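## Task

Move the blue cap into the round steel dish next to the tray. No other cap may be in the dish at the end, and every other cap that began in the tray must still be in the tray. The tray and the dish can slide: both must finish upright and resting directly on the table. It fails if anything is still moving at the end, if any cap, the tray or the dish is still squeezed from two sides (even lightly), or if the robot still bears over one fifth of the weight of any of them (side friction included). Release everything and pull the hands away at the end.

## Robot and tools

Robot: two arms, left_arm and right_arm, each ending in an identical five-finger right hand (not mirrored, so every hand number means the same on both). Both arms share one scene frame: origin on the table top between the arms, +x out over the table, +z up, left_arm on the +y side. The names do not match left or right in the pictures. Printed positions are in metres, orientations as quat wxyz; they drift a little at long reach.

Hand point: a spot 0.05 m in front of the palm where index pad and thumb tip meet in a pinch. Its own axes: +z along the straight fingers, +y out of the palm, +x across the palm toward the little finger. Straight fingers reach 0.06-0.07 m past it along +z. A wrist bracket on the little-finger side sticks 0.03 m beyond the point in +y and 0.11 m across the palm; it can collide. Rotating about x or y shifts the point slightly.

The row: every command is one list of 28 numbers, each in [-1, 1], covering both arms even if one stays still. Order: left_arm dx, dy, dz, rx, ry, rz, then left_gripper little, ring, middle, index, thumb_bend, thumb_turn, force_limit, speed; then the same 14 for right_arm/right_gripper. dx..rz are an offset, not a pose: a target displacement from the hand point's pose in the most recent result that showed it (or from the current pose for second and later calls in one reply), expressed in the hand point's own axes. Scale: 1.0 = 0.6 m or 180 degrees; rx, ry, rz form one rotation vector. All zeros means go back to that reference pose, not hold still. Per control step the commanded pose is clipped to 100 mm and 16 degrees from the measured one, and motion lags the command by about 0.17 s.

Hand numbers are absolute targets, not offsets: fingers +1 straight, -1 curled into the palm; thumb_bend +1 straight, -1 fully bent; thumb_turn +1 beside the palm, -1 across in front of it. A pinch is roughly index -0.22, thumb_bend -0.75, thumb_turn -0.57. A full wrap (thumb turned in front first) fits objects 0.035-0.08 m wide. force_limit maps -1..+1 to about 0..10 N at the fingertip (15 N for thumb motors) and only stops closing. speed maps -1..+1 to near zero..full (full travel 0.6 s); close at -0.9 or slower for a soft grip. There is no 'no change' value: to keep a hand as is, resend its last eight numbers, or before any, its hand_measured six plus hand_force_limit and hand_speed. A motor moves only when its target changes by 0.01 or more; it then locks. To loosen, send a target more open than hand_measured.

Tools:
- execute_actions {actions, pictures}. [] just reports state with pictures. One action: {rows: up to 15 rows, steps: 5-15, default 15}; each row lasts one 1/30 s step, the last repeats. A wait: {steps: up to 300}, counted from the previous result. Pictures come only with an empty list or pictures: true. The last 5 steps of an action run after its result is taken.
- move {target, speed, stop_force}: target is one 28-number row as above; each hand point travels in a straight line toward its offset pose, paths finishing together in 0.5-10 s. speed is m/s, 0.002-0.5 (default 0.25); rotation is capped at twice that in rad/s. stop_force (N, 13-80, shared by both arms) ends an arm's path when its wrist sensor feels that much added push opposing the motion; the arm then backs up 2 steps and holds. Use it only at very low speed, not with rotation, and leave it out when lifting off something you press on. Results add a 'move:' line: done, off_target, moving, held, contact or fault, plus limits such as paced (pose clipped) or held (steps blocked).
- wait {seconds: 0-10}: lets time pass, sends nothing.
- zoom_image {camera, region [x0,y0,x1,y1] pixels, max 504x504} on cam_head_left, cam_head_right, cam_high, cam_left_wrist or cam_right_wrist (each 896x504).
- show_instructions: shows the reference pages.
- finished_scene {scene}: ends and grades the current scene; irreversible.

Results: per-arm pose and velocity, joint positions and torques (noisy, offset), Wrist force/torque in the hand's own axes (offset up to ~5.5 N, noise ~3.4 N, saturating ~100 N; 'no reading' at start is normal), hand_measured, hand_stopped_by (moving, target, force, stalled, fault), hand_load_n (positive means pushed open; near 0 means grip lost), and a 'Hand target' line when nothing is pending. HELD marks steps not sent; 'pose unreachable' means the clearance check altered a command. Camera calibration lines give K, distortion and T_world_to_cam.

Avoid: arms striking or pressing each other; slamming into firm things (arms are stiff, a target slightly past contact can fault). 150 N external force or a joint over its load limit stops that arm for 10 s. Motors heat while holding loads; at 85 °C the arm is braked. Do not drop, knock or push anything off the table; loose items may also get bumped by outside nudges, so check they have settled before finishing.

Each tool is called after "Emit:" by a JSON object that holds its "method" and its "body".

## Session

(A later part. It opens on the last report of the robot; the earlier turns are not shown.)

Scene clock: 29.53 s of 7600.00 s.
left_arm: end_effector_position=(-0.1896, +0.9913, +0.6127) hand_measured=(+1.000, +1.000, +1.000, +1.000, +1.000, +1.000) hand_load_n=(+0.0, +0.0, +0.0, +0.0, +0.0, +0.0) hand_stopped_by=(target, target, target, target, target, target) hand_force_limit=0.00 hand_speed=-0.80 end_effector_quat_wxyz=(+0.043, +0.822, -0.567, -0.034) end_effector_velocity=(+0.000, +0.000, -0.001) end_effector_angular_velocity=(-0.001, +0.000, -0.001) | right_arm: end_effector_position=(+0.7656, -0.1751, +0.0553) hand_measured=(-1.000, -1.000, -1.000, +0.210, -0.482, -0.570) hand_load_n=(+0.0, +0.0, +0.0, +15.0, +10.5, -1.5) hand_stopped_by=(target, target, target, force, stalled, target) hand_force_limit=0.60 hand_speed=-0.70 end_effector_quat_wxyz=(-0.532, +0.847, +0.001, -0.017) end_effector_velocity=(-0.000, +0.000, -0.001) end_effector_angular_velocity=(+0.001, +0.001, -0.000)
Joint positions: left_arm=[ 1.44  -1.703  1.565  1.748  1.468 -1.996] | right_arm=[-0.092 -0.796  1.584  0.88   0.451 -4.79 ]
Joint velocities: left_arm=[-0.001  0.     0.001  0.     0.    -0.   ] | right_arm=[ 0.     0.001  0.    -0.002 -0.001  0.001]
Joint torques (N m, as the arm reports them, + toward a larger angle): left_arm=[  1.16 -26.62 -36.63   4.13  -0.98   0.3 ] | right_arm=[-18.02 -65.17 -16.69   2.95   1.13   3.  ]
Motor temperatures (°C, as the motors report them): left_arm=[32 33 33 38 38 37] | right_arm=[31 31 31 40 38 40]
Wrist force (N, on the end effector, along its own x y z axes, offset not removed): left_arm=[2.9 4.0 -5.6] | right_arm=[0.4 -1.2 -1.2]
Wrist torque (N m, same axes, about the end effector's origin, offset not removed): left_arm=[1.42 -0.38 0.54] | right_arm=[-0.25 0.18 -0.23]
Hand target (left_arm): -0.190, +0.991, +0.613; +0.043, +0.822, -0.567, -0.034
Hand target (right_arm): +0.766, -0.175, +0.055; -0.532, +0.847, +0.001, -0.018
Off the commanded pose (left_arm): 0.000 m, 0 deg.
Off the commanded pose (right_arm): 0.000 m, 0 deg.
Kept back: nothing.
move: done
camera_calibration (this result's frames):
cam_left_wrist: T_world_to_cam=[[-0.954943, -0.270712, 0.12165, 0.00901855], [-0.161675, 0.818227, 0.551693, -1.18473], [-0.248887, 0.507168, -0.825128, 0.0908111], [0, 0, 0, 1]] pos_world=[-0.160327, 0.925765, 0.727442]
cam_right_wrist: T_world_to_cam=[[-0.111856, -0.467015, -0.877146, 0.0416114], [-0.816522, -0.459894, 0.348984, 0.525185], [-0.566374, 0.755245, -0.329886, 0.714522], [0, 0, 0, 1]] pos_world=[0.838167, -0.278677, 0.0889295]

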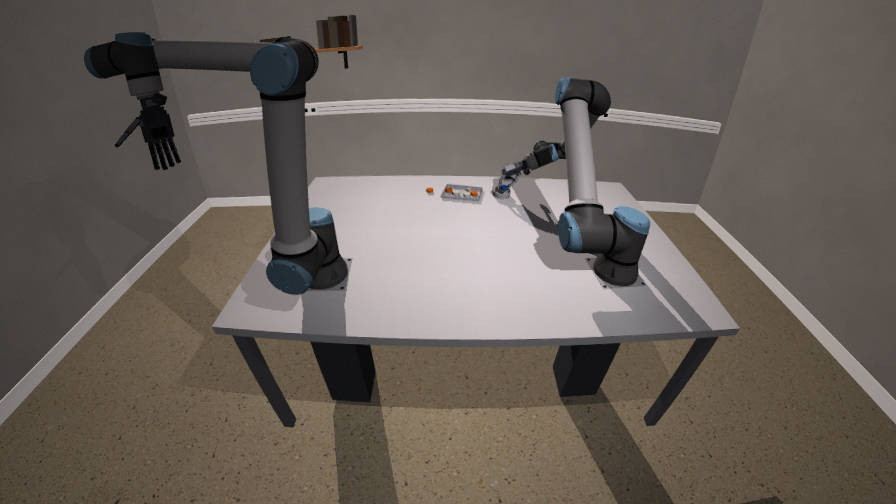

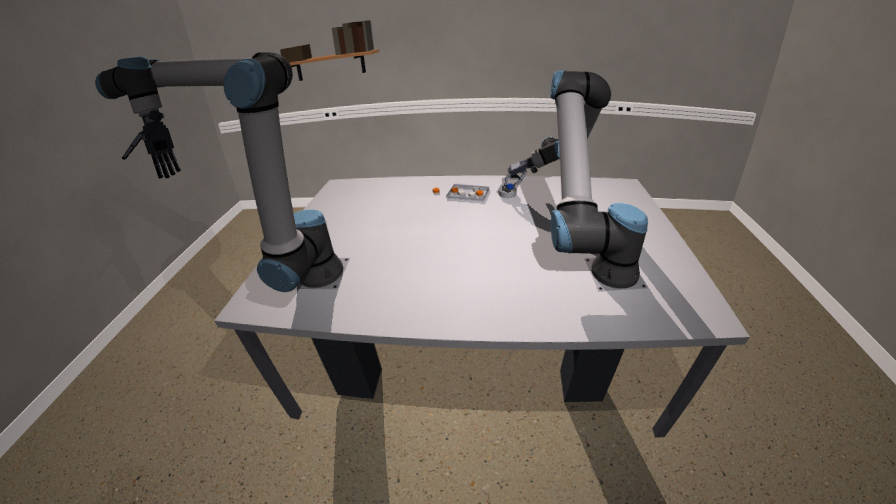

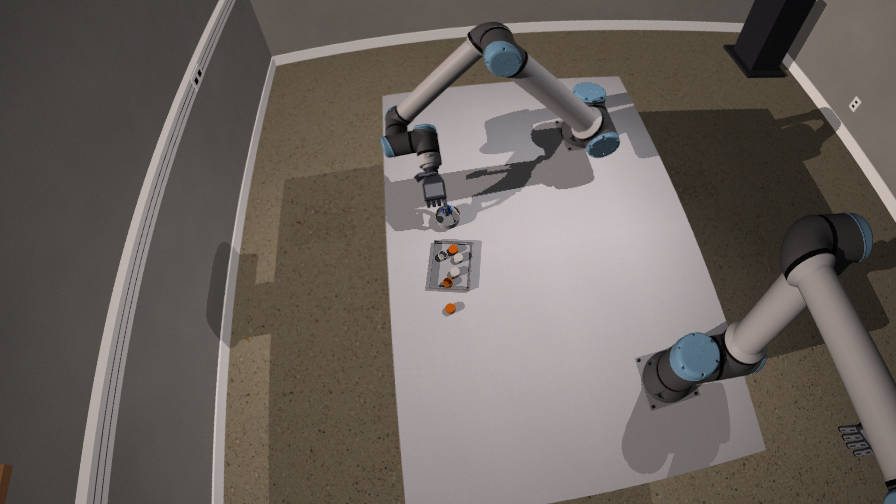

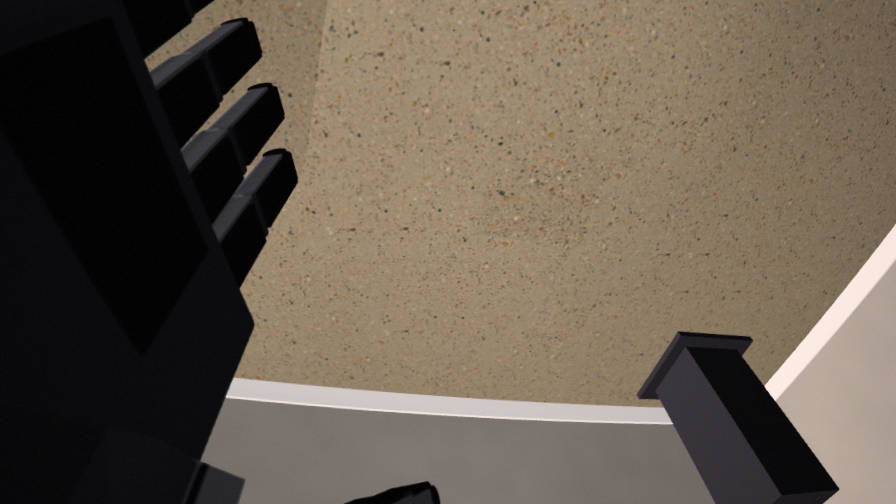

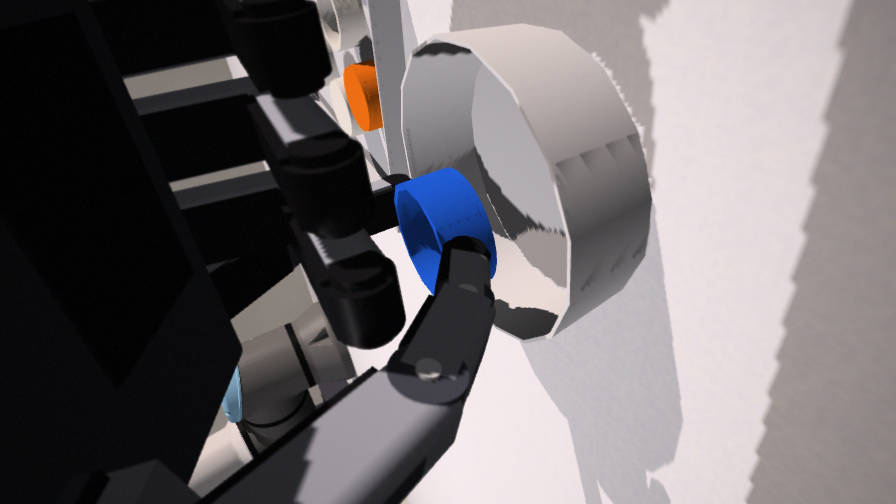

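Emit:
{"method": "move", "body": {"target": [0,0,0,0,0,0,1,1,1,1,1,1,0,-0.8, 0.013,0.013,0.006,0,0,0,-1,-1,-1,-0.4,-0.5,-0.57,0.6,-0.7], "speed": 0.03, "stop_force": 13}}

Scene clock: 30.53 s of 7600.00 s.
left_arm: end_effector_position=(-0.1896, +0.9913, +0.6127) hand_measured=(+1.000, +1.000, +1.000, +1.000, +1.000, +1.000) hand_load_n=(+0.0, +0.0, +0.0, +0.0, +0.0, +0.0) hand_stopped_by=(target, target, target, target, target, target) hand_force_limit=0.00 hand_speed=-0.80 end_effector_quat_wxyz=(+0.043, +0.822, -0.567, -0.034) end_effector_velocity=(+0.000, -0.000, +0.000) end_effector_angular_velocity=(+0.000, -0.000, -0.001) | right_arm: end_effector_position=(+0.7732, -0.1752, +0.0466) hand_measured=(-1.000, -1.000, -1.000, +0.210, -0.482, -0.570) hand_load_n=(+0.0, +0.0, +0.0, +15.0, +10.5, -1.5) hand_stopped_by=(target, target, target, force, stalled, target) hand_force_limit=0.60 hand_speed=-0.70 end_effector_quat_wxyz=(-0.532, +0.847, +0.001, -0.017) end_effector_velocity=(+0.001, -0.001, -0.001) end_effector_angular_velocity=(+0.000, -0.001, -0.001)
Joint positions: left_arm=[ 1.44  -1.703  1.565  1.748  1.468 -1.996] | right_arm=[-0.092 -0.777  1.567  0.878  0.451 -4.789]
Joint velocities: left_arm=[-0.001 -0.001  0.     0.     0.     0.   ] | right_arm=[-0.001  0.002 -0.002 -0.    -0.    -0.   ]
Joint torques (N m, as the arm reports them, + toward a larger angle): left_arm=[ -0.73 -28.74 -35.96   3.94  -0.62   0.15] | right_arm=[ 17.69 -66.18 -30.94   2.61   0.12   4.11]
Motor temperatures (°C, as the motors report them): left_arm=[32 33 33 38 38 37] | right_arm=[31 31 31 40 38 40]
Wrist force (N, on the end effector, along its own x y z axes, offset not removed): left_arm=[0.5 1.6 -2.2] | right_arm=[-0.8 -1.9 -0.1]
Wrist torque (N m, same axes, about the end effector's origin, offset not removed): left_arm=[0.52 0.02 0.11] | right_arm=[-0.42 0.35 -0.35]
Hand target (left_arm): -0.190, +0.991, +0.613; +0.043, +0.822, -0.567, -0.034
Hand target (right_arm): +0.773, -0.175, +0.046; -0.532, +0.847, +0.001, -0.017
Off the commanded pose (left_arm): 0.000 m, 0 deg.
Off the commanded pose (right_arm): 0.000 m, 0 deg.
Kept back: nothing.
move: done
camera_calibration (this result's frames):
cam_left_wrist: T_world_to_cam=[[-0.954943, -0.270712, 0.12165, 0.00901872], [-0.161675, 0.818227, 0.551693, -1.18473], [-0.248887, 0.507168, -0.825128, 0.0908112], [0, 0, 0, 1]] pos_world=[-0.160327, 0.925765, 0.727442]
cam_right_wrist: T_world_to_cam=[[-0.111934, -0.46701, -0.877139, 0.0348178], [-0.816599, -0.459751, 0.348991, 0.534429], [-0.566248, 0.755335, -0.329898, 0.715907], [0, 0, 0, 1]] pos_world=[0.845692, -0.278785, 0.0802056]

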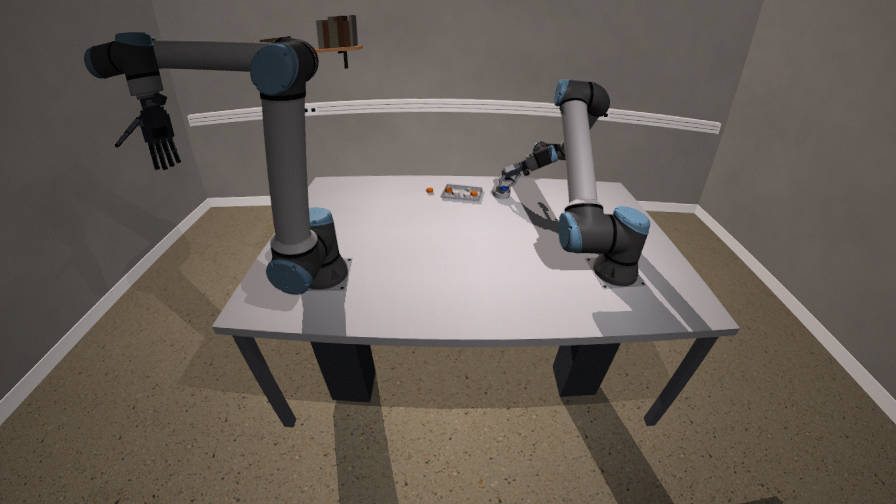

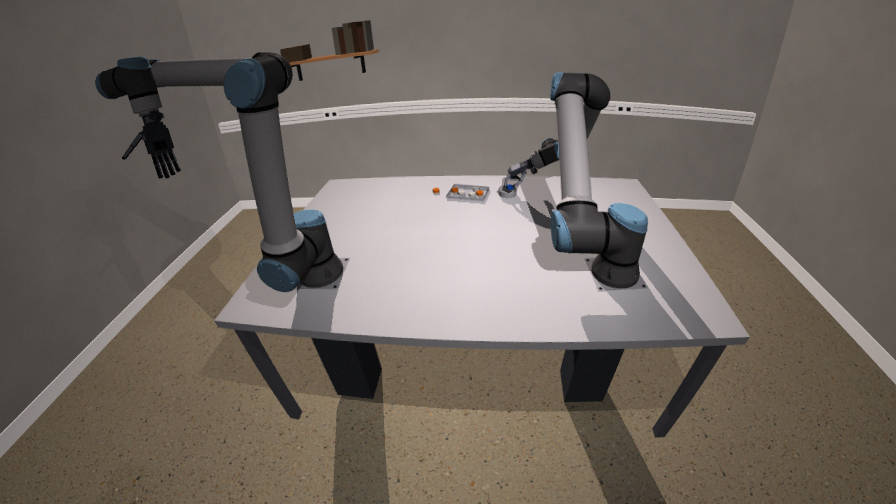

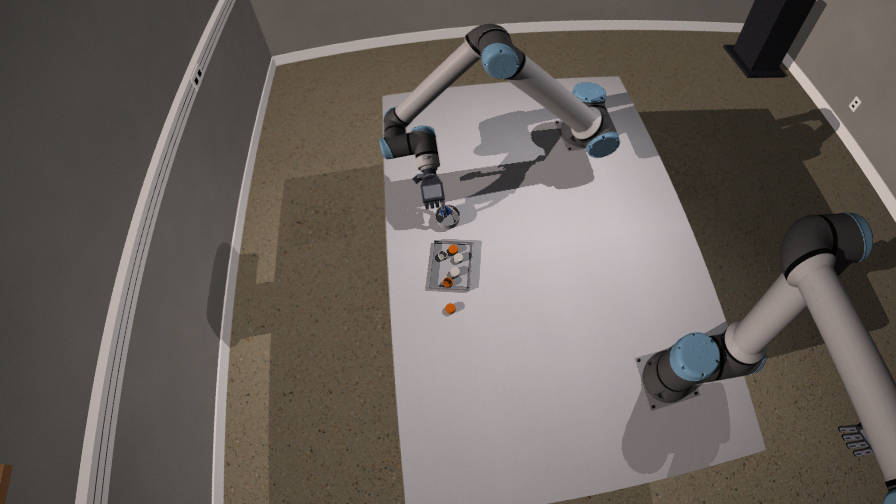

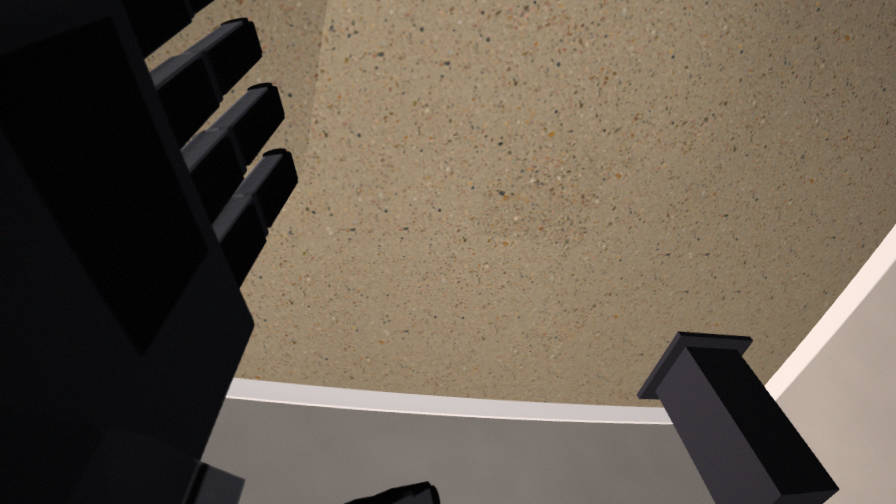

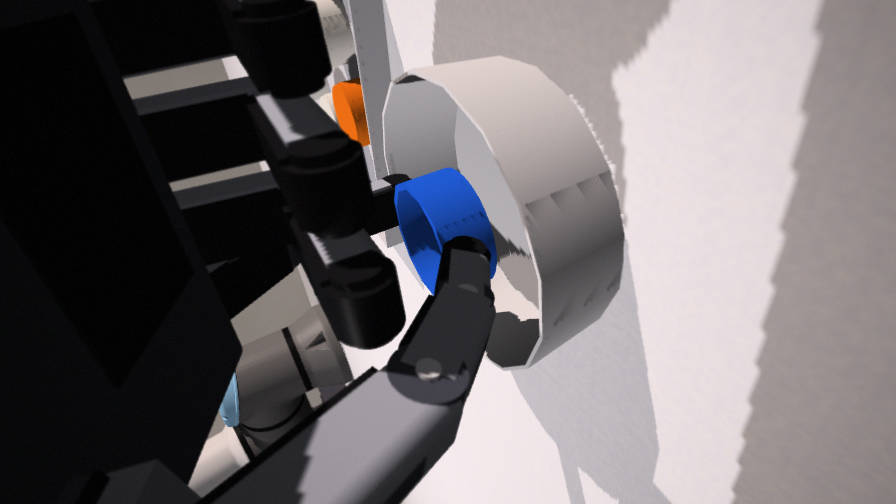

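Centred. Release and lift.

Emit:
{"method": "move", "body": {"target": [0,0,0,0,0,0,1,1,1,1,1,1,0,-0.8, 0,0,0,0,0,0,-1,-1,-1,0.38,-0.4,-0.57,0.6,-0.3]}}

Emit:
{"method": "move", "body": {"target": [0,0,0,0,0,0,1,1,1,1,1,1,0,-0.8, 0,-0.15,-0.072,0,0,0,-1,-1,-1,0.38,-0.4,-0.57,0.6,-0.3], "speed": 0.15}}

Emit:
{"method": "wait", "body": {"seconds": 1}}

Scene clock: 31.47 s of 7600.00 s.
left_arm: end_effector_position=(-0.1896, +0.9913, +0.6127) hand_measured=(+1.000, +1.000, +1.000, +1.000, +1.000, +1.000) hand_load_n=(+0.0, +0.0, +0.0, +0.0, +0.0, +0.0) hand_stopped_by=(target, target, target, target, target, target) hand_force_limit=0.00 hand_speed=-0.80 end_effector_quat_wxyz=(+0.043, +0.822, -0.567, -0.034) end_effector_velocity=(+0.000, -0.000, -0.001) end_effector_angular_velocity=(-0.001, +0.000, +0.001) | right_arm: end_effector_position=(+0.7732, -0.1751, +0.0466) hand_measured=(-1.000, -1.000, -1.000, +0.380, -0.400, -0.570) hand_load_n=(+0.0, +0.0, +0.0, +0.0, +0.0, +0.0) hand_stopped_by=(target, target, target, target, target, target) hand_force_limit=0.60 hand_speed=-0.30 end_effector_quat_wxyz=(-0.532, +0.847, +0.001, -0.017) end_effector_velocity=(-0.000, -0.000, +0.000) end_effector_angular_velocity=(+0.001, +0.001, -0.001)
Joint positions: left_arm=[ 1.44  -1.703  1.565  1.748  1.468 -1.996] | right_arm=[-0.092 -0.777  1.567  0.878  0.451 -4.789]
Joint velocities: left_arm=[-0.    -0.     0.001  0.    -0.    -0.001] | right_arm=[-0.001 -0.     0.001 -0.    -0.001  0.001]
Joint torques (N m, as the arm reports them, + toward a larger angle): left_arm=[ -0.22 -29.22 -36.73   4.31  -0.63   0.05] | right_arm=[ -2.08 -92.7  -15.42   2.86  -0.08   3.79]
Motor temperatures (°C, as the motors report them): left_arm=[32 33 33 38 38 37] | right_arm=[31 31 31 40 38 40]
Wrist force (N, on the end effector, along its own x y z axes, offset not removed): left_arm=[-1.7 0.8 -2.6] | right_arm=[-0.1 -1.8 -1.3]
Wrist torque (N m, same axes, about the end effector's origin, offset not removed): left_arm=[0.52 0.24 0.03] | right_arm=[-0.33 0.24 -0.31]
Hand target (left_arm): -0.190, +0.991, +0.613; +0.043, +0.822, -0.567, -0.034
Hand target (right_arm): +0.773, -0.175, +0.047; -0.532, +0.847, +0.001, -0.017
Off the commanded pose (left_arm): 0.000 m, 0 deg.
Off the commanded pose (right_arm): 0.000 m, 0 deg.
Kept back: nothing.
move: done
camera_calibration (this result's frames):
cam_left_wrist: T_world_to_cam=[[-0.954943, -0.270712, 0.12165, 0.00901854], [-0.161675, 0.818227, 0.551693, -1.18473], [-0.248887, 0.507168, -0.825128, 0.090811], [0, 0, 0, 1]] pos_world=[-0.160327, 0.925765, 0.727442]
cam_right_wrist: T_world_to_cam=[[-0.111853, -0.467021, -0.877143, 0.0347761], [-0.816576, -0.45982, 0.348953, 0.534434], [-0.566297, 0.755286, -0.329926, 0.715895], [0, 0, 0, 1]] pos_world=[0.845705, -0.278721, 0.0802032]

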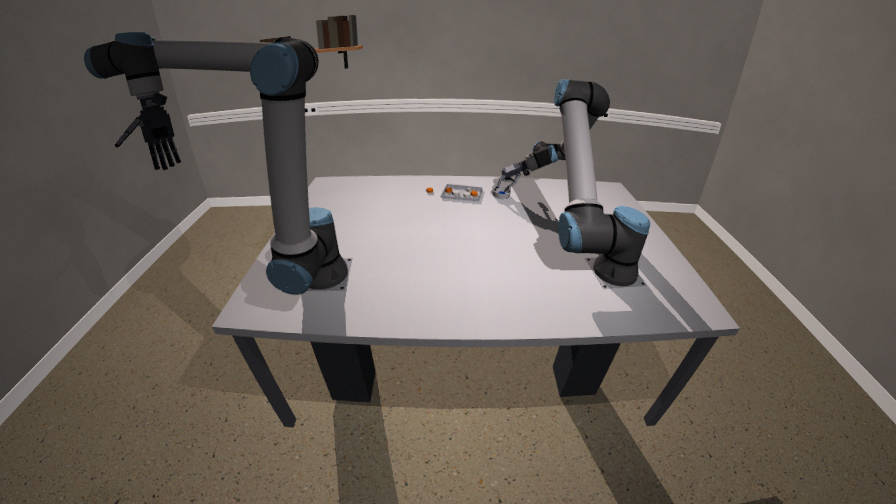

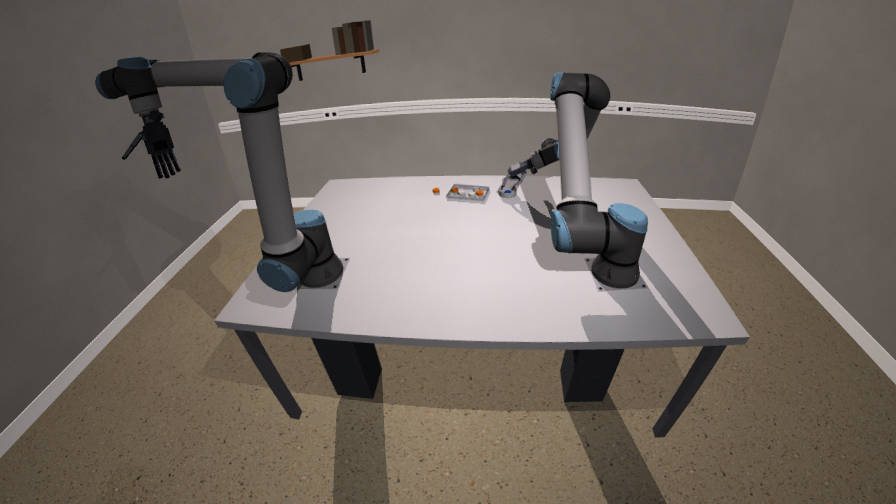

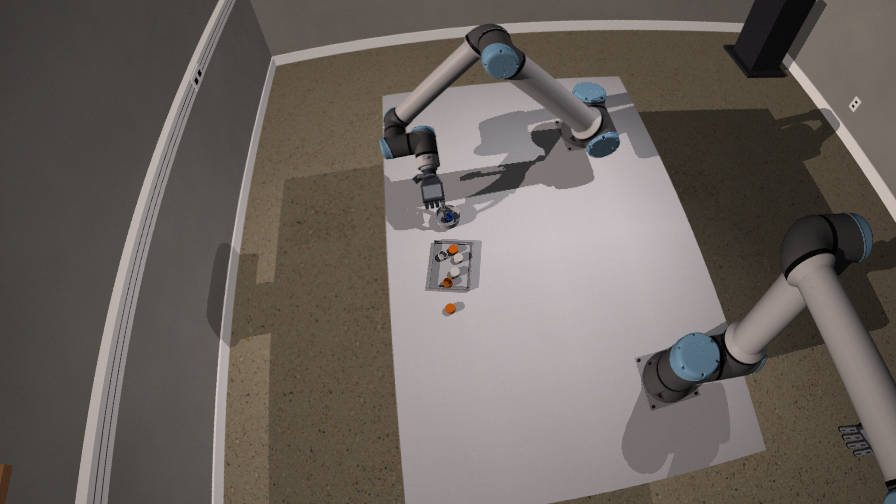

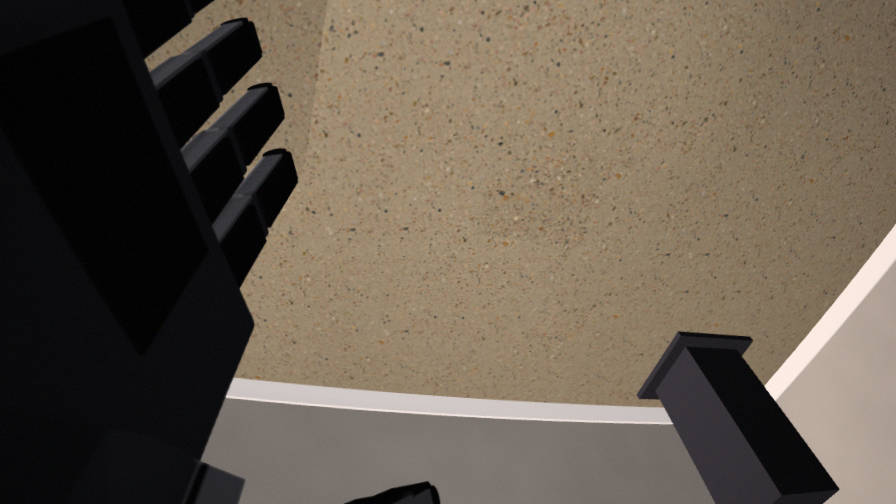

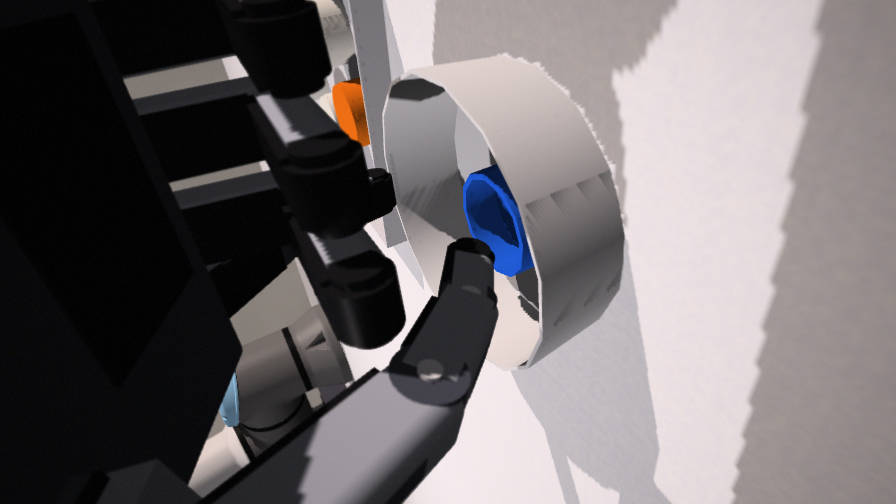

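Scene clock: 32.60 s of 7600.00 s.
left_arm: end_effector_position=(-0.1896, +0.9913, +0.6127) hand_measured=(+1.000, +1.000, +1.000, +1.000, +1.000, +1.000) hand_load_n=(+0.0, +0.0, +0.0, +0.0, +0.0, +0.0) hand_stopped_by=(target, target, target, target, target, target) hand_force_limit=0.00 hand_speed=-0.80 end_effector_quat_wxyz=(+0.043, +0.822, -0.567, -0.034) end_effector_velocity=(-0.000, -0.000, +0.001) end_effector_angular_velocity=(+0.001, -0.000, +0.001) | right_arm: end_effector_position=(+0.7760, -0.1749, +0.1462) hand_measured=(-1.000, -1.000, -1.000, +0.380, -0.400, -0.570) hand_load_n=(+0.0, +0.0, +0.0, +0.0, +0.0, +0.0) hand_stopped_by=(target, target, target, target, target, target) hand_force_limit=0.60 hand_speed=-0.30 end_effector_quat_wxyz=(-0.532, +0.847, +0.001, -0.017) end_effector_velocity=(+0.000, -0.000, +0.001) end_effector_angular_velocity=(+0.001, -0.000, +0.000)
Joint positions: left_arm=[ 1.44  -1.703  1.565  1.748  1.468 -1.996] | right_arm=[-0.092 -0.881  1.539  1.01   0.451 -4.788]
Joint velocities: left_arm=[ 0.001 -0.    -0.001  0.     0.     0.   ] | right_arm=[-0.    -0.001 -0.001  0.003 -0.001 -0.001]
Joint torques (N m, as the arm reports them, + toward a larger angle): left_arm=[  1.39 -23.68 -35.     4.09  -1.1    0.22] | right_arm=[ -0.15 -90.23 -34.39   7.55  -4.02  -3.72]
Motor temperatures (°C, as the motors report them): left_arm=[32 33 33 38 38 37] | right_arm=[31 31 31 40 38 40]
Wrist force (N, on the end effector, along its own x y z axes, offset not removed): left_arm=[4.8 -2.3 0.7] | right_arm=[-1.6 -2.2 -0.9]
Wrist torque (N m, same axes, about the end effector's origin, offset not removed): left_arm=[-0.15 -0.63 0.48] | right_arm=[-0.38 0.43 -0.43]
Hand target (left_arm): -0.190, +0.991, +0.613; +0.043, +0.822, -0.567, -0.034
Hand target (right_arm): +0.776, -0.175, +0.146; -0.532, +0.847, +0.001, -0.017
Off the commanded pose (left_arm): 0.000 m, 0 deg.
Off the commanded pose (right_arm): 0.000 m, 0 deg.
Kept back: nothing.
move: done
camera_calibration (this result's frames):
cam_left_wrist: T_world_to_cam=[[-0.954943, -0.270712, 0.12165, 0.00901874], [-0.161675, 0.818227, 0.551693, -1.18473], [-0.248888, 0.507168, -0.825128, 0.0908114], [0, 0, 0, 1]] pos_world=[-0.160327, 0.925765, 0.727442]
cam_right_wrist: T_world_to_cam=[[-0.111858, -0.467054, -0.877125, 0.122575], [-0.816523, -0.459876, 0.349005, 0.501988], [-0.566373, 0.755232, -0.32992, 0.750222], [0, 0, 0, 1]] pos_world=[0.848501, -0.27849, 0.17983]

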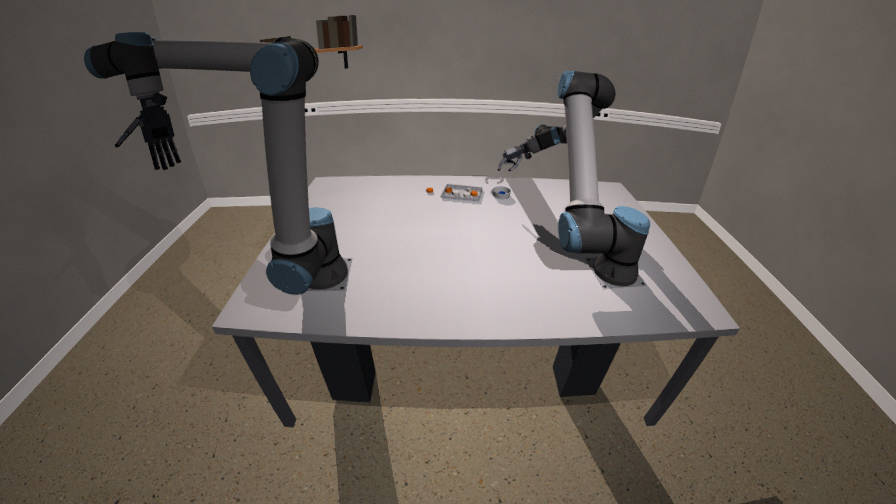

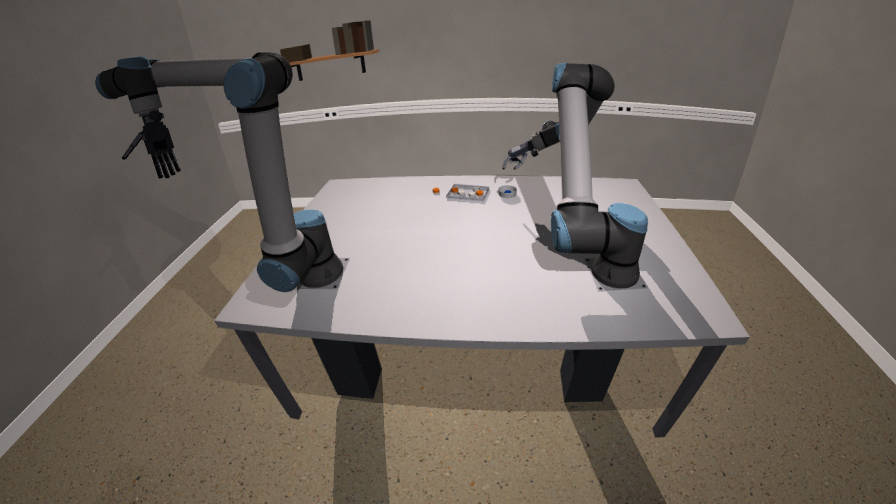

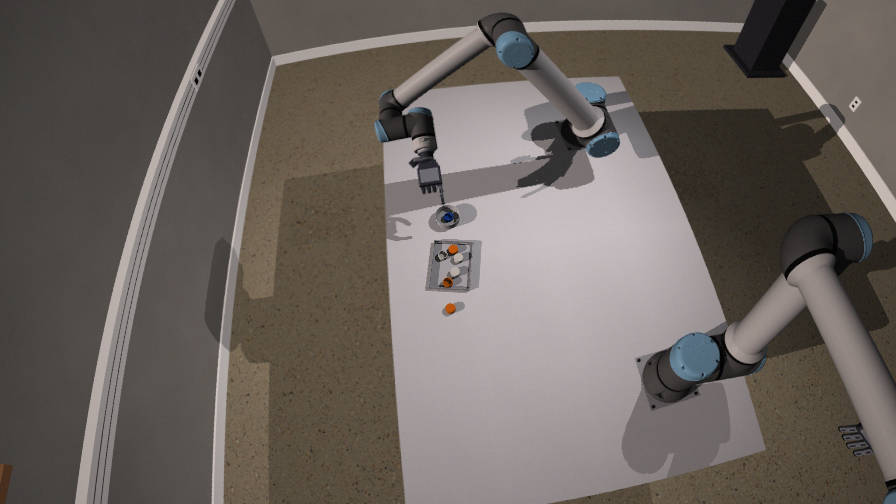

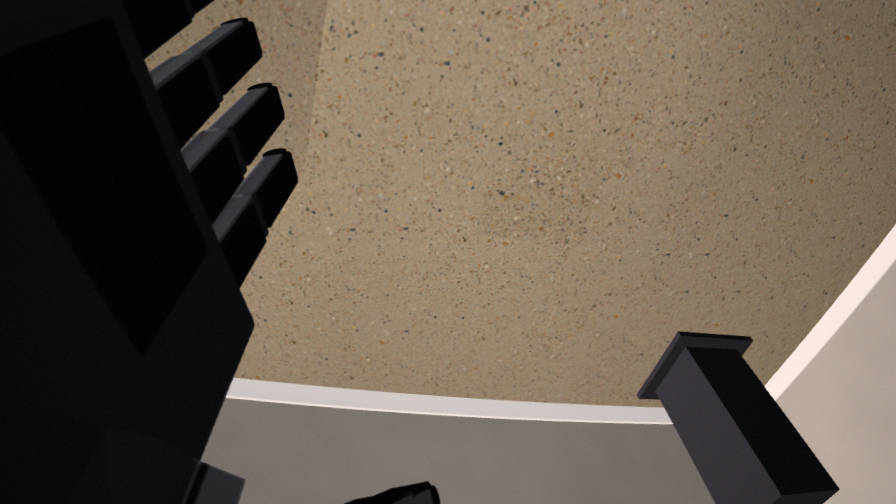

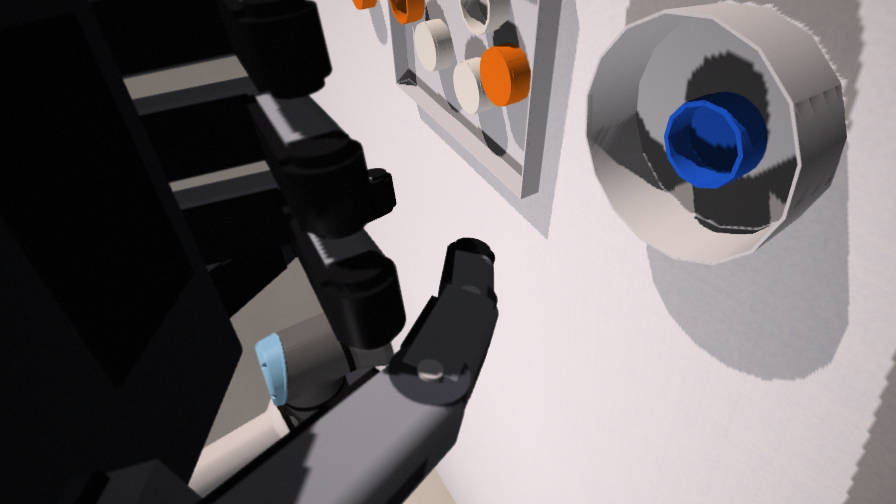

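Scene clock: 33.60 s of 7600.00 s.
left_arm: end_effector_position=(-0.1896, +0.9913, +0.6127) hand_measured=(+1.000, +1.000, +1.000, +1.000, +1.000, +1.000) hand_load_n=(+0.0, +0.0, +0.0, +0.0, +0.0, +0.0) hand_stopped_by=(target, target, target, target, target, target) hand_force_limit=0.00 hand_speed=-0.80 end_effector_quat_wxyz=(+0.043, +0.822, -0.567, -0.034) end_effector_velocity=(+0.000, +0.000, -0.000) end_effector_angular_velocity=(-0.001, -0.000, -0.001) | right_arm: end_effector_position=(+0.7760, -0.1750, +0.1463) hand_measured=(-1.000, -1.000, -1.000, +0.380, -0.400, -0.570) hand_load_n=(+0.0, +0.0, +0.0, +0.0, +0.0, +0.0) hand_stopped_by=(target, target, target, target, target, target) hand_force_limit=0.60 hand_speed=-0.30 end_effector_quat_wxyz=(-0.532, +0.847, +0.001, -0.017) end_effector_velocity=(-0.000, -0.000, +0.000) end_effector_angular_velocity=(-0.000, +0.000, -0.000)
Joint positions: left_arm=[ 1.44  -1.703  1.565  1.748  1.468 -1.996] | right_arm=[-0.092 -0.881  1.539  1.01   0.451 -4.789]
Joint velocities: left_arm=[-0.001  0.     0.001  0.     0.     0.   ] | right_arm=[ 0. -0. -0.  0.  0.  0.]
Joint torques (N m, as the arm reports them, + toward a larger angle): left_arm=[  0.01 -27.64 -36.73   3.74  -1.     0.24] | right_arm=[-20.17 -89.72 -36.42   6.62  -4.24  -4.14]
Motor temperatures (°C, as the motors report them): left_arm=[32 33 33 38 38 37] | right_arm=[31 31 31 40 38 40]
Wrist force (N, on the end effector, along its own x y z axes, offset not removed): left_arm=[1.8 5.3 -5.0] | right_arm=[0.3 -1.2 -1.7]
Wrist torque (N m, same axes, about the end effector's origin, offset not removed): left_arm=[1.36 0.00 0.30] | right_arm=[-0.16 0.21 -0.26]
Hand target (left_arm): -0.190, +0.991, +0.613; +0.043, +0.822, -0.567, -0.034
Hand target (right_arm): +0.776, -0.175, +0.146; -0.532, +0.847, +0.001, -0.017
Off the commanded pose (left_arm): 0.000 m, 0 deg.
Off the commanded pose (right_arm): 0.000 m, 0 deg.
Kept back: nothing.
Steps of this call (steps 1 to 30: nothing new was sent). Readings (end_effector_position | what the end effector reports):
1: left_arm (-0.1896, +0.9913, +0.6127) | right_arm (+0.7760, -0.1749, +0.1462) | left_arm hand_measured=(+1.000, +1.000, +1.000, +1.000, +1.000, +1.000) hand_load_n=(+0.0, +0.0, +0.0, +0.0, +0.0, +0.0) hand_stopped_by=(target, target, target, target, target, target) hand_force_limit=0.00 hand_speed=-0.80 | right_arm hand_measured=(-1.000, -1.000, -1.000, +0.380, -0.400, -0.570) hand_load_n=(+0.0, +0.0, +0.0, +0.0, +0.0, +0.0) hand_stopped_by=(target, target, target, target, target, target) hand_force_limit=0.60 hand_speed=-0.30
2: left_arm (-0.1896, +0.9913, +0.6127) | right_arm (+0.7760, -0.1749, +0.1463) | left_arm hand_measured=(+1.000, +1.000, +1.000, +1.000, +1.000, +1.000) hand_load_n=(+0.0, +0.0, +0.0, +0.0, +0.0, +0.0) hand_stopped_by=(target, target, target, target, target, target) hand_force_limit=0.00 hand_speed=-0.80 | right_arm hand_measured=(-1.000, -1.000, -1.000, +0.380, -0.400, -0.570) hand_load_n=(+0.0, +0.0, +0.0, +0.0, +0.0, +0.0) hand_stopped_by=(target, target, target, target, target, target) hand_force_limit=0.60 hand_speed=-0.30
4: left_arm (-0.1896, +0.9913, +0.6127) | right_arm (+0.7760, -0.1749, +0.1463) | left_arm hand_measured=(+1.000, +1.000, +1.000, +1.000, +1.000, +1.000) hand_load_n=(+0.0, +0.0, +0.0, +0.0, +0.0, +0.0) hand_stopped_by=(target, target, target, target, target, target) hand_force_limit=0.00 hand_speed=-0.80 | right_arm hand_measured=(-1.000, -1.000, -1.000, +0.380, -0.400, -0.570) hand_load_n=(+0.0, +0.0, +0.0, +0.0, +0.0, +0.0) hand_stopped_by=(target, target, target, target, target, target) hand_force_limit=0.60 hand_speed=-0.30
8: left_arm (-0.1896, +0.9913, +0.6127) | right_arm (+0.7760, -0.1749, +0.1463) | left_arm hand_measured=(+1.000, +1.000, +1.000, +1.000, +1.000, +1.000) hand_load_n=(+0.0, +0.0, +0.0, +0.0, +0.0, +0.0) hand_stopped_by=(target, target, target, target, target, target) hand_force_limit=0.00 hand_speed=-0.80 | right_arm hand_measured=(-1.000, -1.000, -1.000, +0.380, -0.400, -0.570) hand_load_n=(+0.0, +0.0, +0.0, +0.0, +0.0, +0.0) hand_stopped_by=(target, target, target, target, target, target) hand_force_limit=0.60 hand_speed=-0.30
30: the state above
camera_calibration (this result's frames):
cam_left_wrist: T_world_to_cam=[[-0.954943, -0.270712, 0.12165, 0.00901875], [-0.161675, 0.818227, 0.551693, -1.18473], [-0.248888, 0.507168, -0.825128, 0.090811], [0, 0, 0, 1]] pos_world=[-0.160327, 0.925765, 0.727442]
cam_right_wrist: T_world_to_cam=[[-0.111845, -0.467023, -0.877143, 0.122663], [-0.81657, -0.459832, 0.348953, 0.502005], [-0.566308, 0.755278, -0.329927, 0.750301], [0, 0, 0, 1]] pos_world=[0.848542, -0.278561, 0.179961]

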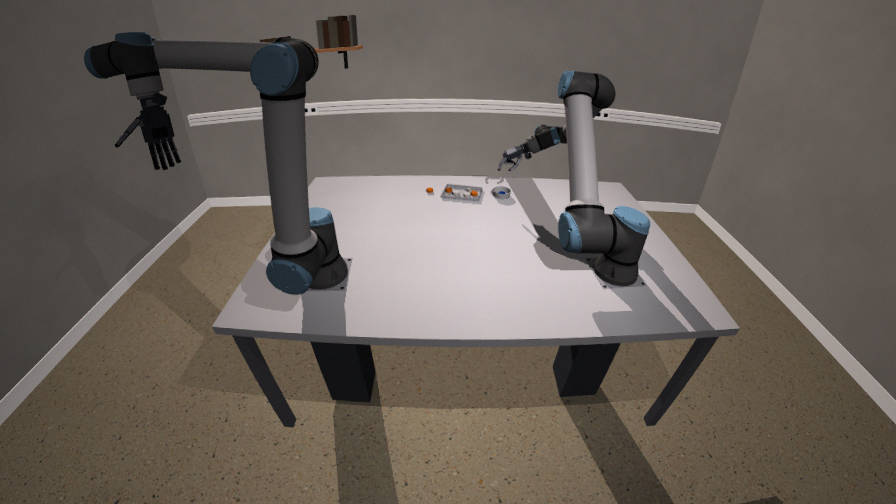

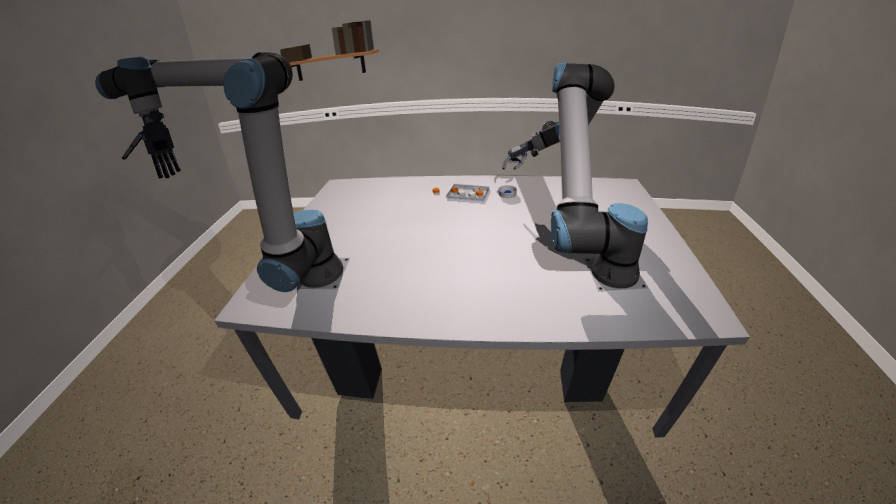

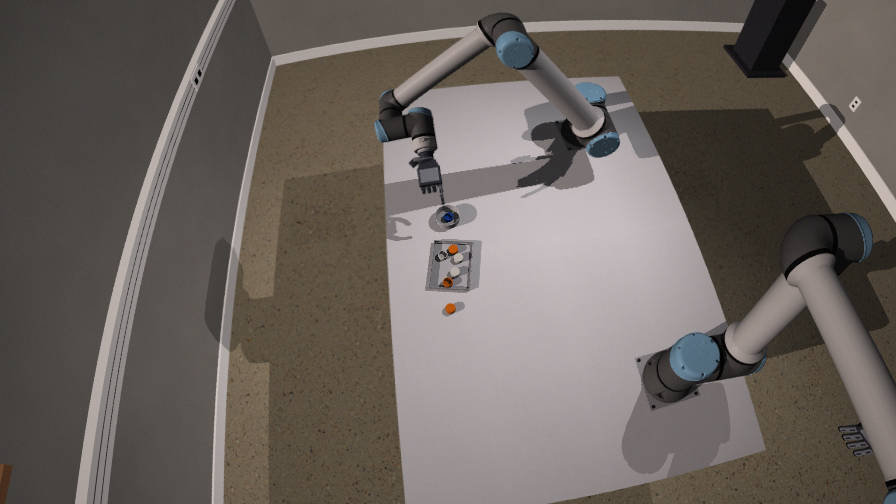

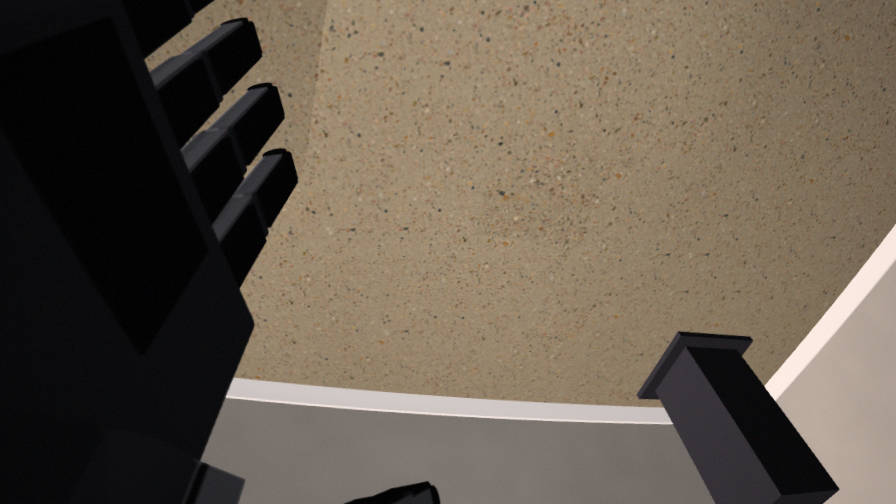

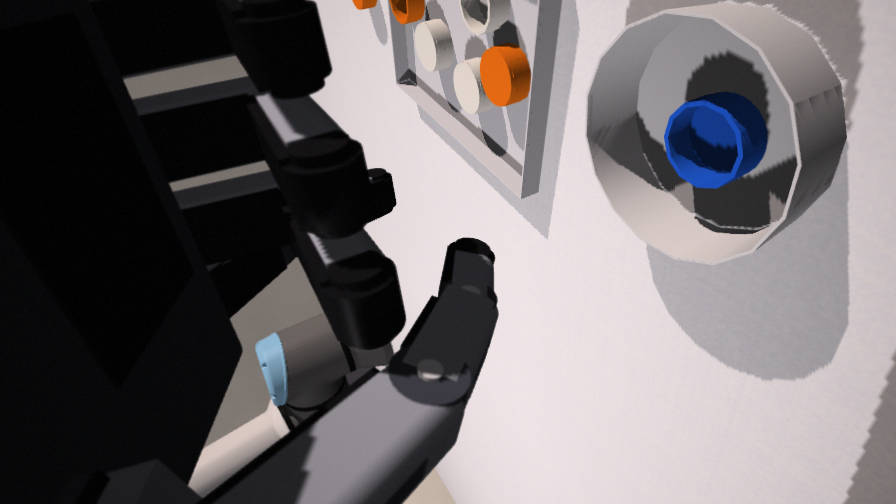

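Emit:
{"method": "finished_scene", "body": {"scene": 2}}

The scene is finished: the task was done.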